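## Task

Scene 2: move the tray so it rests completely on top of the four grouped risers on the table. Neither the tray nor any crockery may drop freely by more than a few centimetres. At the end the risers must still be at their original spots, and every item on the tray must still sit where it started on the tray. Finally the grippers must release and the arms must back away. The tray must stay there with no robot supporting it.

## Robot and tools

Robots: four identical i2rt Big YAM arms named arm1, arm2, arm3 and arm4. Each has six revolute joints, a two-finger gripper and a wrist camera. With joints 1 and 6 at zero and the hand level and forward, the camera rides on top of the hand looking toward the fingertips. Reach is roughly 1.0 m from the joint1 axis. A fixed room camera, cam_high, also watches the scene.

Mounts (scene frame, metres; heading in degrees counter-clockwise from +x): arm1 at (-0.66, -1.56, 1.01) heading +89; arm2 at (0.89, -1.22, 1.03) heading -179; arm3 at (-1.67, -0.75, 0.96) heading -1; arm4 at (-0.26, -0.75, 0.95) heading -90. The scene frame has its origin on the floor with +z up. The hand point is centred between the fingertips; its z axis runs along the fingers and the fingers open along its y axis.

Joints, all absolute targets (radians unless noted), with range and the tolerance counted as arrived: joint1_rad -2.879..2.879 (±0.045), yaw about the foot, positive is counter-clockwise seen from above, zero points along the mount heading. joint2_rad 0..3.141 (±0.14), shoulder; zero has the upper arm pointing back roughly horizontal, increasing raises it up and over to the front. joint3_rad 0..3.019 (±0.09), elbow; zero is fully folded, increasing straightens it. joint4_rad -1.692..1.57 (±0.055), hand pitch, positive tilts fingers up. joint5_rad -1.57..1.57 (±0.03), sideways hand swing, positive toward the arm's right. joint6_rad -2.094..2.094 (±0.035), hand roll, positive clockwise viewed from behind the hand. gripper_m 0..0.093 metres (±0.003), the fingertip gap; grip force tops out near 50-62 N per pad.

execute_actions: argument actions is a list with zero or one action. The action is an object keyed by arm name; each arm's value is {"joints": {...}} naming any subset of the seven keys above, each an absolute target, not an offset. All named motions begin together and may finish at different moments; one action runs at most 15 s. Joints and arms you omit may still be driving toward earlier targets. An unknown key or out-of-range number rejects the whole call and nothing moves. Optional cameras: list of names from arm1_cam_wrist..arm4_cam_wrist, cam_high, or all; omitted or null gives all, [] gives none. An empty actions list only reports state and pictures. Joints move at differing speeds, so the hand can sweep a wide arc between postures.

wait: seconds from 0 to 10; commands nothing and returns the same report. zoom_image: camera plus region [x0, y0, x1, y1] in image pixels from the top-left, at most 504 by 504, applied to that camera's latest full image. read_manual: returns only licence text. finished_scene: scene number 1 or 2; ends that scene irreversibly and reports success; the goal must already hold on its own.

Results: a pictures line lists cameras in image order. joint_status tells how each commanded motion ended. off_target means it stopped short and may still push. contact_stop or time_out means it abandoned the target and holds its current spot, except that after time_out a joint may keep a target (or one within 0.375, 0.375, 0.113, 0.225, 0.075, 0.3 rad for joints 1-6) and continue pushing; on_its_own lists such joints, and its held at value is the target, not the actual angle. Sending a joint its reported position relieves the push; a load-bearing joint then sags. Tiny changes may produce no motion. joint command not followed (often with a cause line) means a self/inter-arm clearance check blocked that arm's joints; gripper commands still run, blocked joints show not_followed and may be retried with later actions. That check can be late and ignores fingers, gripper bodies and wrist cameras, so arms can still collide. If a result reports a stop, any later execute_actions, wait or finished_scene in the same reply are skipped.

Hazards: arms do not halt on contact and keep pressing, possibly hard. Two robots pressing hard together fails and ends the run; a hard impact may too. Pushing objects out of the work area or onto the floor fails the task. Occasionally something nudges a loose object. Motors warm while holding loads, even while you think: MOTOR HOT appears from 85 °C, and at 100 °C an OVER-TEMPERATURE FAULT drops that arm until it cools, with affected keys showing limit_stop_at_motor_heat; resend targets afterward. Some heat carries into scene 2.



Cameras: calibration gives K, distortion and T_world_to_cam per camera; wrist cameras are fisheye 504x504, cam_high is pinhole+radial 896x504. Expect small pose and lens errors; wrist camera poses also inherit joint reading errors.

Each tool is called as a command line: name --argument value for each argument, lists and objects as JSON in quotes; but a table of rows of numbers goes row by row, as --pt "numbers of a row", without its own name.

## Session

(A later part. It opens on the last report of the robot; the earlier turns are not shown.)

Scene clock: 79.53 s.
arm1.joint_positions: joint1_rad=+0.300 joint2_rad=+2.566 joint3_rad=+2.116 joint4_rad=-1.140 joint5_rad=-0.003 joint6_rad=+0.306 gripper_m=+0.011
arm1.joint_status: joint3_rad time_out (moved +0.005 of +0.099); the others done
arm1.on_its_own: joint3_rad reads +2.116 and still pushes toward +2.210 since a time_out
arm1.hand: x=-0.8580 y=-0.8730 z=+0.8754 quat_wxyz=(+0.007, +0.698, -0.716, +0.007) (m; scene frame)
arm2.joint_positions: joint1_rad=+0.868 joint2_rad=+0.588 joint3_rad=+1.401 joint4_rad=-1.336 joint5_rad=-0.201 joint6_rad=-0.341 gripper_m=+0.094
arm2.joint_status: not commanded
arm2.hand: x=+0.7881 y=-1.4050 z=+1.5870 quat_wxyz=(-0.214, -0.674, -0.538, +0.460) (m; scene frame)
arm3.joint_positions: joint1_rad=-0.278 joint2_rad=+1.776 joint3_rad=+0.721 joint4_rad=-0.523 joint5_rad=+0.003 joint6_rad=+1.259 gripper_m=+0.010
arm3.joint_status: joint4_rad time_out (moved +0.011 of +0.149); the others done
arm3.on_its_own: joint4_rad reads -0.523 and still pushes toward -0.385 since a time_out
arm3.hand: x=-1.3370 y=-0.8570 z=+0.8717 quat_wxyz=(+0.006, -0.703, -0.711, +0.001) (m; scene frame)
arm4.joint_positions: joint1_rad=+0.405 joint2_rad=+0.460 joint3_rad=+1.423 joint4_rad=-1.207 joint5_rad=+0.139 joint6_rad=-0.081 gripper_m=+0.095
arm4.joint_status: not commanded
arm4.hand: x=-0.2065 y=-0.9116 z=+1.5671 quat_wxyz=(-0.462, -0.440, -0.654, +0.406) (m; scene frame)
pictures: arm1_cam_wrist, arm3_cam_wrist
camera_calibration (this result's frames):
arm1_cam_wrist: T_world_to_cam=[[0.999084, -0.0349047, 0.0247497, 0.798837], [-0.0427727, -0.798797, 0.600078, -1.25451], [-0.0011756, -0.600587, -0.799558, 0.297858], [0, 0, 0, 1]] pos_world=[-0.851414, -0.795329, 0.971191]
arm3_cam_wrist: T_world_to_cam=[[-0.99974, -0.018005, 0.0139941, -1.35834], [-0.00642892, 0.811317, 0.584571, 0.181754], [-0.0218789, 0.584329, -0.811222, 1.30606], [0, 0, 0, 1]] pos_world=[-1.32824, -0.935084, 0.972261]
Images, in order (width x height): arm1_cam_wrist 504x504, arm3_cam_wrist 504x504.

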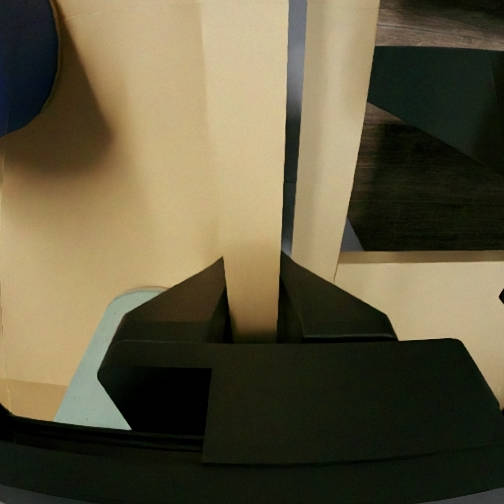

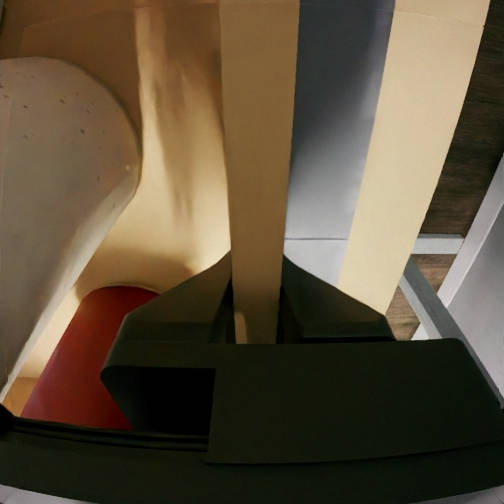

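execute_actions --actions '[{"arm1":{"joints":{"joint1_rad":0.3,"joint2_rad":2.56,"joint3_rad":2.145,"joint4_rad":-1.14}},"arm3":{"joints":{"joint2_rad":1.775,"joint3_rad":0.73,"joint4_rad":-0.523,"joint6_rad":1.26}}}]' --cameras '[]'

execute_actions --actions '[{"arm1":{"joints":{"gripper_m":0.045}},"arm3":{"joints":{"gripper_m":0.042}}}]' --cameras '[]'

execute_actions --actions '[{"arm1":{"joints":{"joint2_rad":2.42,"joint3_rad":2.145,"joint4_rad":-1.27}},"arm3":{"joints":{"joint2_rad":1.5,"joint3_rad":0.76,"joint4_rad":-0.81}}}]' --cameras '[]'

execute_actions --actions '[{"arm1":{"joints":{"joint2_rad":1.4,"joint3_rad":1.4}},"arm3":{"joints":{"joint2_rad":0.9,"joint3_rad":1.0}}}]'

Scene clock: 85.27 s.
arm1.joint_positions: joint1_rad=+0.300 joint2_rad=+2.567 joint3_rad=+2.116 joint4_rad=-1.141 joint5_rad=-0.003 joint6_rad=+0.306 gripper_m=+0.011
arm1.joint_status: all done
arm1.hand: x=-0.8578 y=-0.8737 z=+0.8746 quat_wxyz=(+0.008, +0.698, -0.716, +0.008) (m; scene frame)
arm2.joint_positions: joint1_rad=+0.868 joint2_rad=+0.588 joint3_rad=+1.401 joint4_rad=-1.336 joint5_rad=-0.201 joint6_rad=-0.341 gripper_m=+0.094
arm2.joint_status: not commanded
arm2.hand: x=+0.7881 y=-1.4050 z=+1.5870 quat_wxyz=(-0.214, -0.674, -0.538, +0.460) (m; scene frame)
arm3.joint_positions: joint1_rad=-0.278 joint2_rad=+1.771 joint3_rad=+0.718 joint4_rad=-0.523 joint5_rad=+0.003 joint6_rad=+1.256 gripper_m=+0.010
arm3.joint_status: all done
arm3.hand: x=-1.3381 y=-0.8566 z=+0.8726 quat_wxyz=(+0.005, -0.702, -0.712, +0.001) (m; scene frame)
arm4.joint_positions: joint1_rad=+0.405 joint2_rad=+0.460 joint3_rad=+1.423 joint4_rad=-1.207 joint5_rad=+0.139 joint6_rad=-0.081 gripper_m=+0.095
arm4.joint_status: not commanded
arm4.hand: x=-0.2065 y=-0.9116 z=+1.5671 quat_wxyz=(-0.462, -0.440, -0.654, +0.406) (m; scene frame)
pictures: none
No camera images: the call's "cameras" was empty. Leave "cameras" out to get every camera's image.

Scene clock: 85.87 s.
arm1.joint_positions: joint1_rad=+0.300 joint2_rad=+2.562 joint3_rad=+2.116 joint4_rad=-1.141 joint5_rad=-0.002 joint6_rad=+0.312 gripper_m=+0.045
arm1.joint_status: all done
arm1.hand: x=-0.8580 y=-0.8723 z=+0.8783 quat_wxyz=(+0.006, +0.696, -0.718, +0.006) (m; scene frame)
arm2.joint_positions: joint1_rad=+0.868 joint2_rad=+0.588 joint3_rad=+1.401 joint4_rad=-1.336 joint5_rad=-0.201 joint6_rad=-0.341 gripper_m=+0.094
arm2.joint_status: not commanded
arm2.hand: x=+0.7881 y=-1.4050 z=+1.5870 quat_wxyz=(-0.214, -0.674, -0.538, +0.460) (m; scene frame)
arm3.joint_positions: joint1_rad=-0.278 joint2_rad=+1.772 joint3_rad=+0.718 joint4_rad=-0.523 joint5_rad=+0.002 joint6_rad=+1.256 gripper_m=+0.042
arm3.joint_status: all done
arm3.hand: x=-1.3381 y=-0.8565 z=+0.8725 quat_wxyz=(+0.006, -0.702, -0.712, +0.000) (m; scene frame)
arm4.joint_positions: joint1_rad=+0.405 joint2_rad=+0.460 joint3_rad=+1.423 joint4_rad=-1.207 joint5_rad=+0.139 joint6_rad=-0.081 gripper_m=+0.095
arm4.joint_status: not commanded
arm4.hand: x=-0.2065 y=-0.9116 z=+1.5671 quat_wxyz=(-0.462, -0.440, -0.654, +0.406) (m; scene frame)
pictures: none
No camera images: the call's "cameras" was empty. Leave "cameras" out to get every camera's image.

Scene clock: 87.00 s.
arm1.joint_positions: joint1_rad=+0.300 joint2_rad=+2.390 joint3_rad=+2.126 joint4_rad=-1.257 joint5_rad=-0.001 joint6_rad=+0.312 gripper_m=+0.045
arm1.joint_status: all done
arm1.hand: x=-0.8603 y=-0.8628 z=+1.0020 quat_wxyz=(-0.010, +0.695, -0.718, -0.023) (m; scene frame)
arm2.joint_positions: joint1_rad=+0.868 joint2_rad=+0.588 joint3_rad=+1.401 joint4_rad=-1.336 joint5_rad=-0.201 joint6_rad=-0.341 gripper_m=+0.094
arm2.joint_status: not commanded
arm2.hand: x=+0.7881 y=-1.4050 z=+1.5870 quat_wxyz=(-0.214, -0.674, -0.538, +0.460) (m; scene frame)
arm3.joint_positions: joint1_rad=-0.278 joint2_rad=+1.494 joint3_rad=+0.724 joint4_rad=-0.795 joint5_rad=+0.002 joint6_rad=+1.256 gripper_m=+0.042
arm3.joint_status: all done
arm3.hand: x=-1.3522 y=-0.8528 z=+0.9640 quat_wxyz=(+0.000, -0.702, -0.712, -0.002) (m; scene frame)
arm4.joint_positions: joint1_rad=+0.405 joint2_rad=+0.460 joint3_rad=+1.423 joint4_rad=-1.207 joint5_rad=+0.139 joint6_rad=-0.081 gripper_m=+0.095
arm4.joint_status: not commanded
arm4.hand: x=-0.2065 y=-0.9116 z=+1.5671 quat_wxyz=(-0.462, -0.440, -0.654, +0.406) (m; scene frame)
pictures: none
No camera images: the call's "cameras" was empty. Leave "cameras" out to get every camera's image.

Scene clock: 88.60 s.
arm1.joint_positions: joint1_rad=+0.300 joint2_rad=+1.382 joint3_rad=+1.402 joint4_rad=-1.262 joint5_rad=-0.001 joint6_rad=+0.313 gripper_m=+0.045
arm1.joint_status: all done
arm1.hand: x=-0.7912 y=-1.1000 z=+1.2982 quat_wxyz=(-0.075, +0.686, -0.709, -0.146) (m; scene frame)
arm2.joint_positions: joint1_rad=+0.868 joint2_rad=+0.588 joint3_rad=+1.401 joint4_rad=-1.336 joint5_rad=-0.201 joint6_rad=-0.341 gripper_m=+0.094
arm2.joint_status: not commanded
arm2.hand: x=+0.7881 y=-1.4050 z=+1.5870 quat_wxyz=(-0.214, -0.674, -0.538, +0.460) (m; scene frame)
arm3.joint_positions: joint1_rad=-0.278 joint2_rad=+0.897 joint3_rad=+0.972 joint4_rad=-0.801 joint5_rad=+0.002 joint6_rad=+1.256 gripper_m=+0.042
arm3.joint_status: all done
arm3.hand: x=-1.2874 y=-0.8753 z=+1.2959 quat_wxyz=(-0.361, -0.643, -0.649, -0.189) (m; scene frame)
arm4.joint_positions: joint1_rad=+0.405 joint2_rad=+0.460 joint3_rad=+1.423 joint4_rad=-1.207 joint5_rad=+0.139 joint6_rad=-0.081 gripper_m=+0.095
arm4.joint_status: not commanded
arm4.hand: x=-0.2065 y=-0.9116 z=+1.5671 quat_wxyz=(-0.462, -0.440, -0.654, +0.406) (m; scene frame)
pictures: arm1_cam_wrist, arm2_cam_wrist, arm3_cam_wrist, arm4_cam_wrist, cam_high
camera_calibration (this result's frames):
arm1_cam_wrist: T_world_to_cam=[[0.996025, -0.0329121, -0.0827693, 0.852998], [-0.00600913, -0.951943, 0.306215, -1.44464], [-0.0888698, -0.3045, -0.948357, 0.949176], [0, 0, 0, 1]] pos_world=[-0.773935, -1.05811, 1.41313]
arm2_cam_wrist: T_world_to_cam=[[-0.92472, 0.324186, 0.199491, 0.871138], [0.223025, 0.886139, -0.406223, 1.71749], [-0.308469, -0.331151, -0.891732, 1.31634], [0, 0, 0, 1]] pos_world=[0.828567, -1.36843, 1.69773]
arm3_cam_wrist: T_world_to_cam=[[-0.701355, -0.107753, -0.704621, -0.0782342], [-0.34309, 0.917503, 0.201192, 0.105346], [0.624812, 0.382856, -0.680464, 2.14867], [0, 0, 0, 1]] pos_world=[-1.36124, -0.927714, 1.38577]
arm4_cam_wrist: T_world_to_cam=[[-0.945928, -0.301815, 0.118864, -0.65242], [-0.307397, 0.717051, -0.625576, 1.57468], [0.103577, -0.628288, -0.771055, 0.777555], [0, 0, 0, 1]] pos_world=[-0.213625, -0.837511, 1.66217]
Images, in order (width x height): arm1_cam_wrist 504x504, arm2_cam_wrist 504x504, arm3_cam_wrist 504x504, arm4_cam_wrist 504x504, cam_high 896x504.

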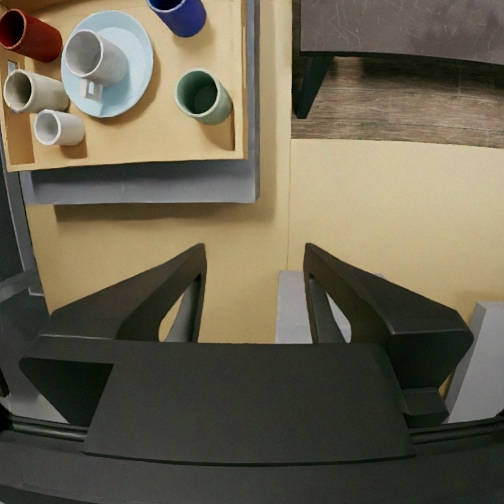

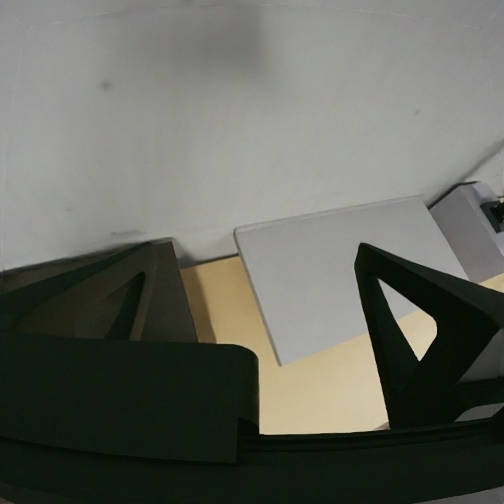

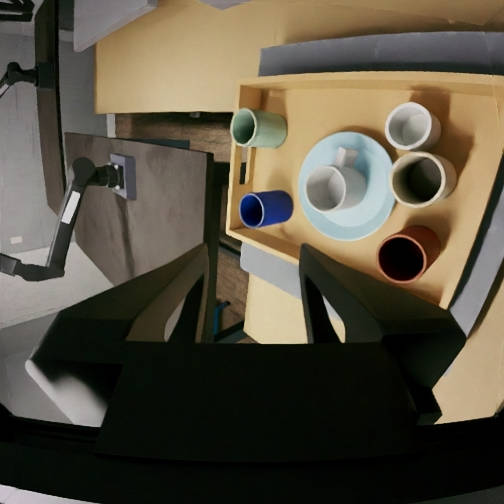

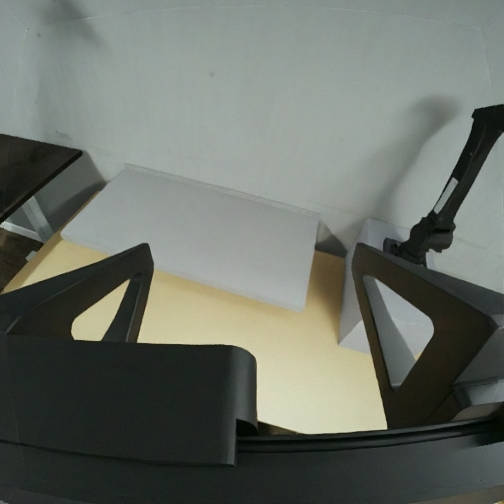

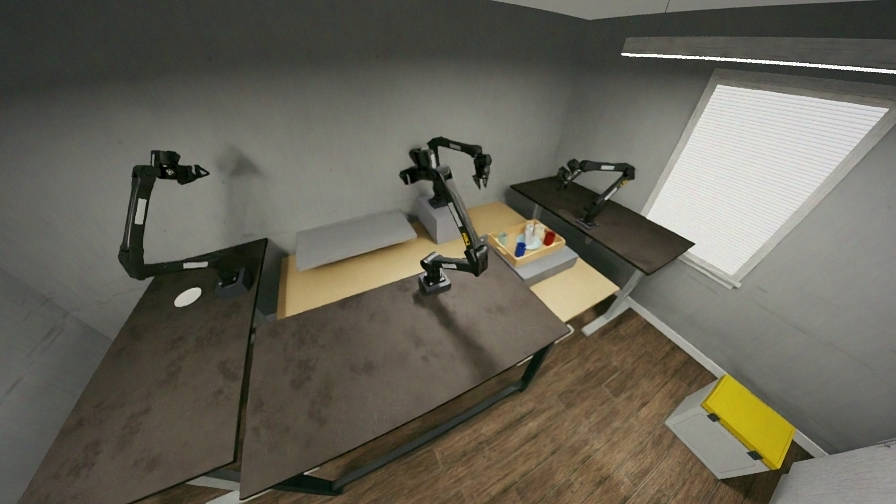

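finished_scene --scene 2

The scene is finished: the task was done.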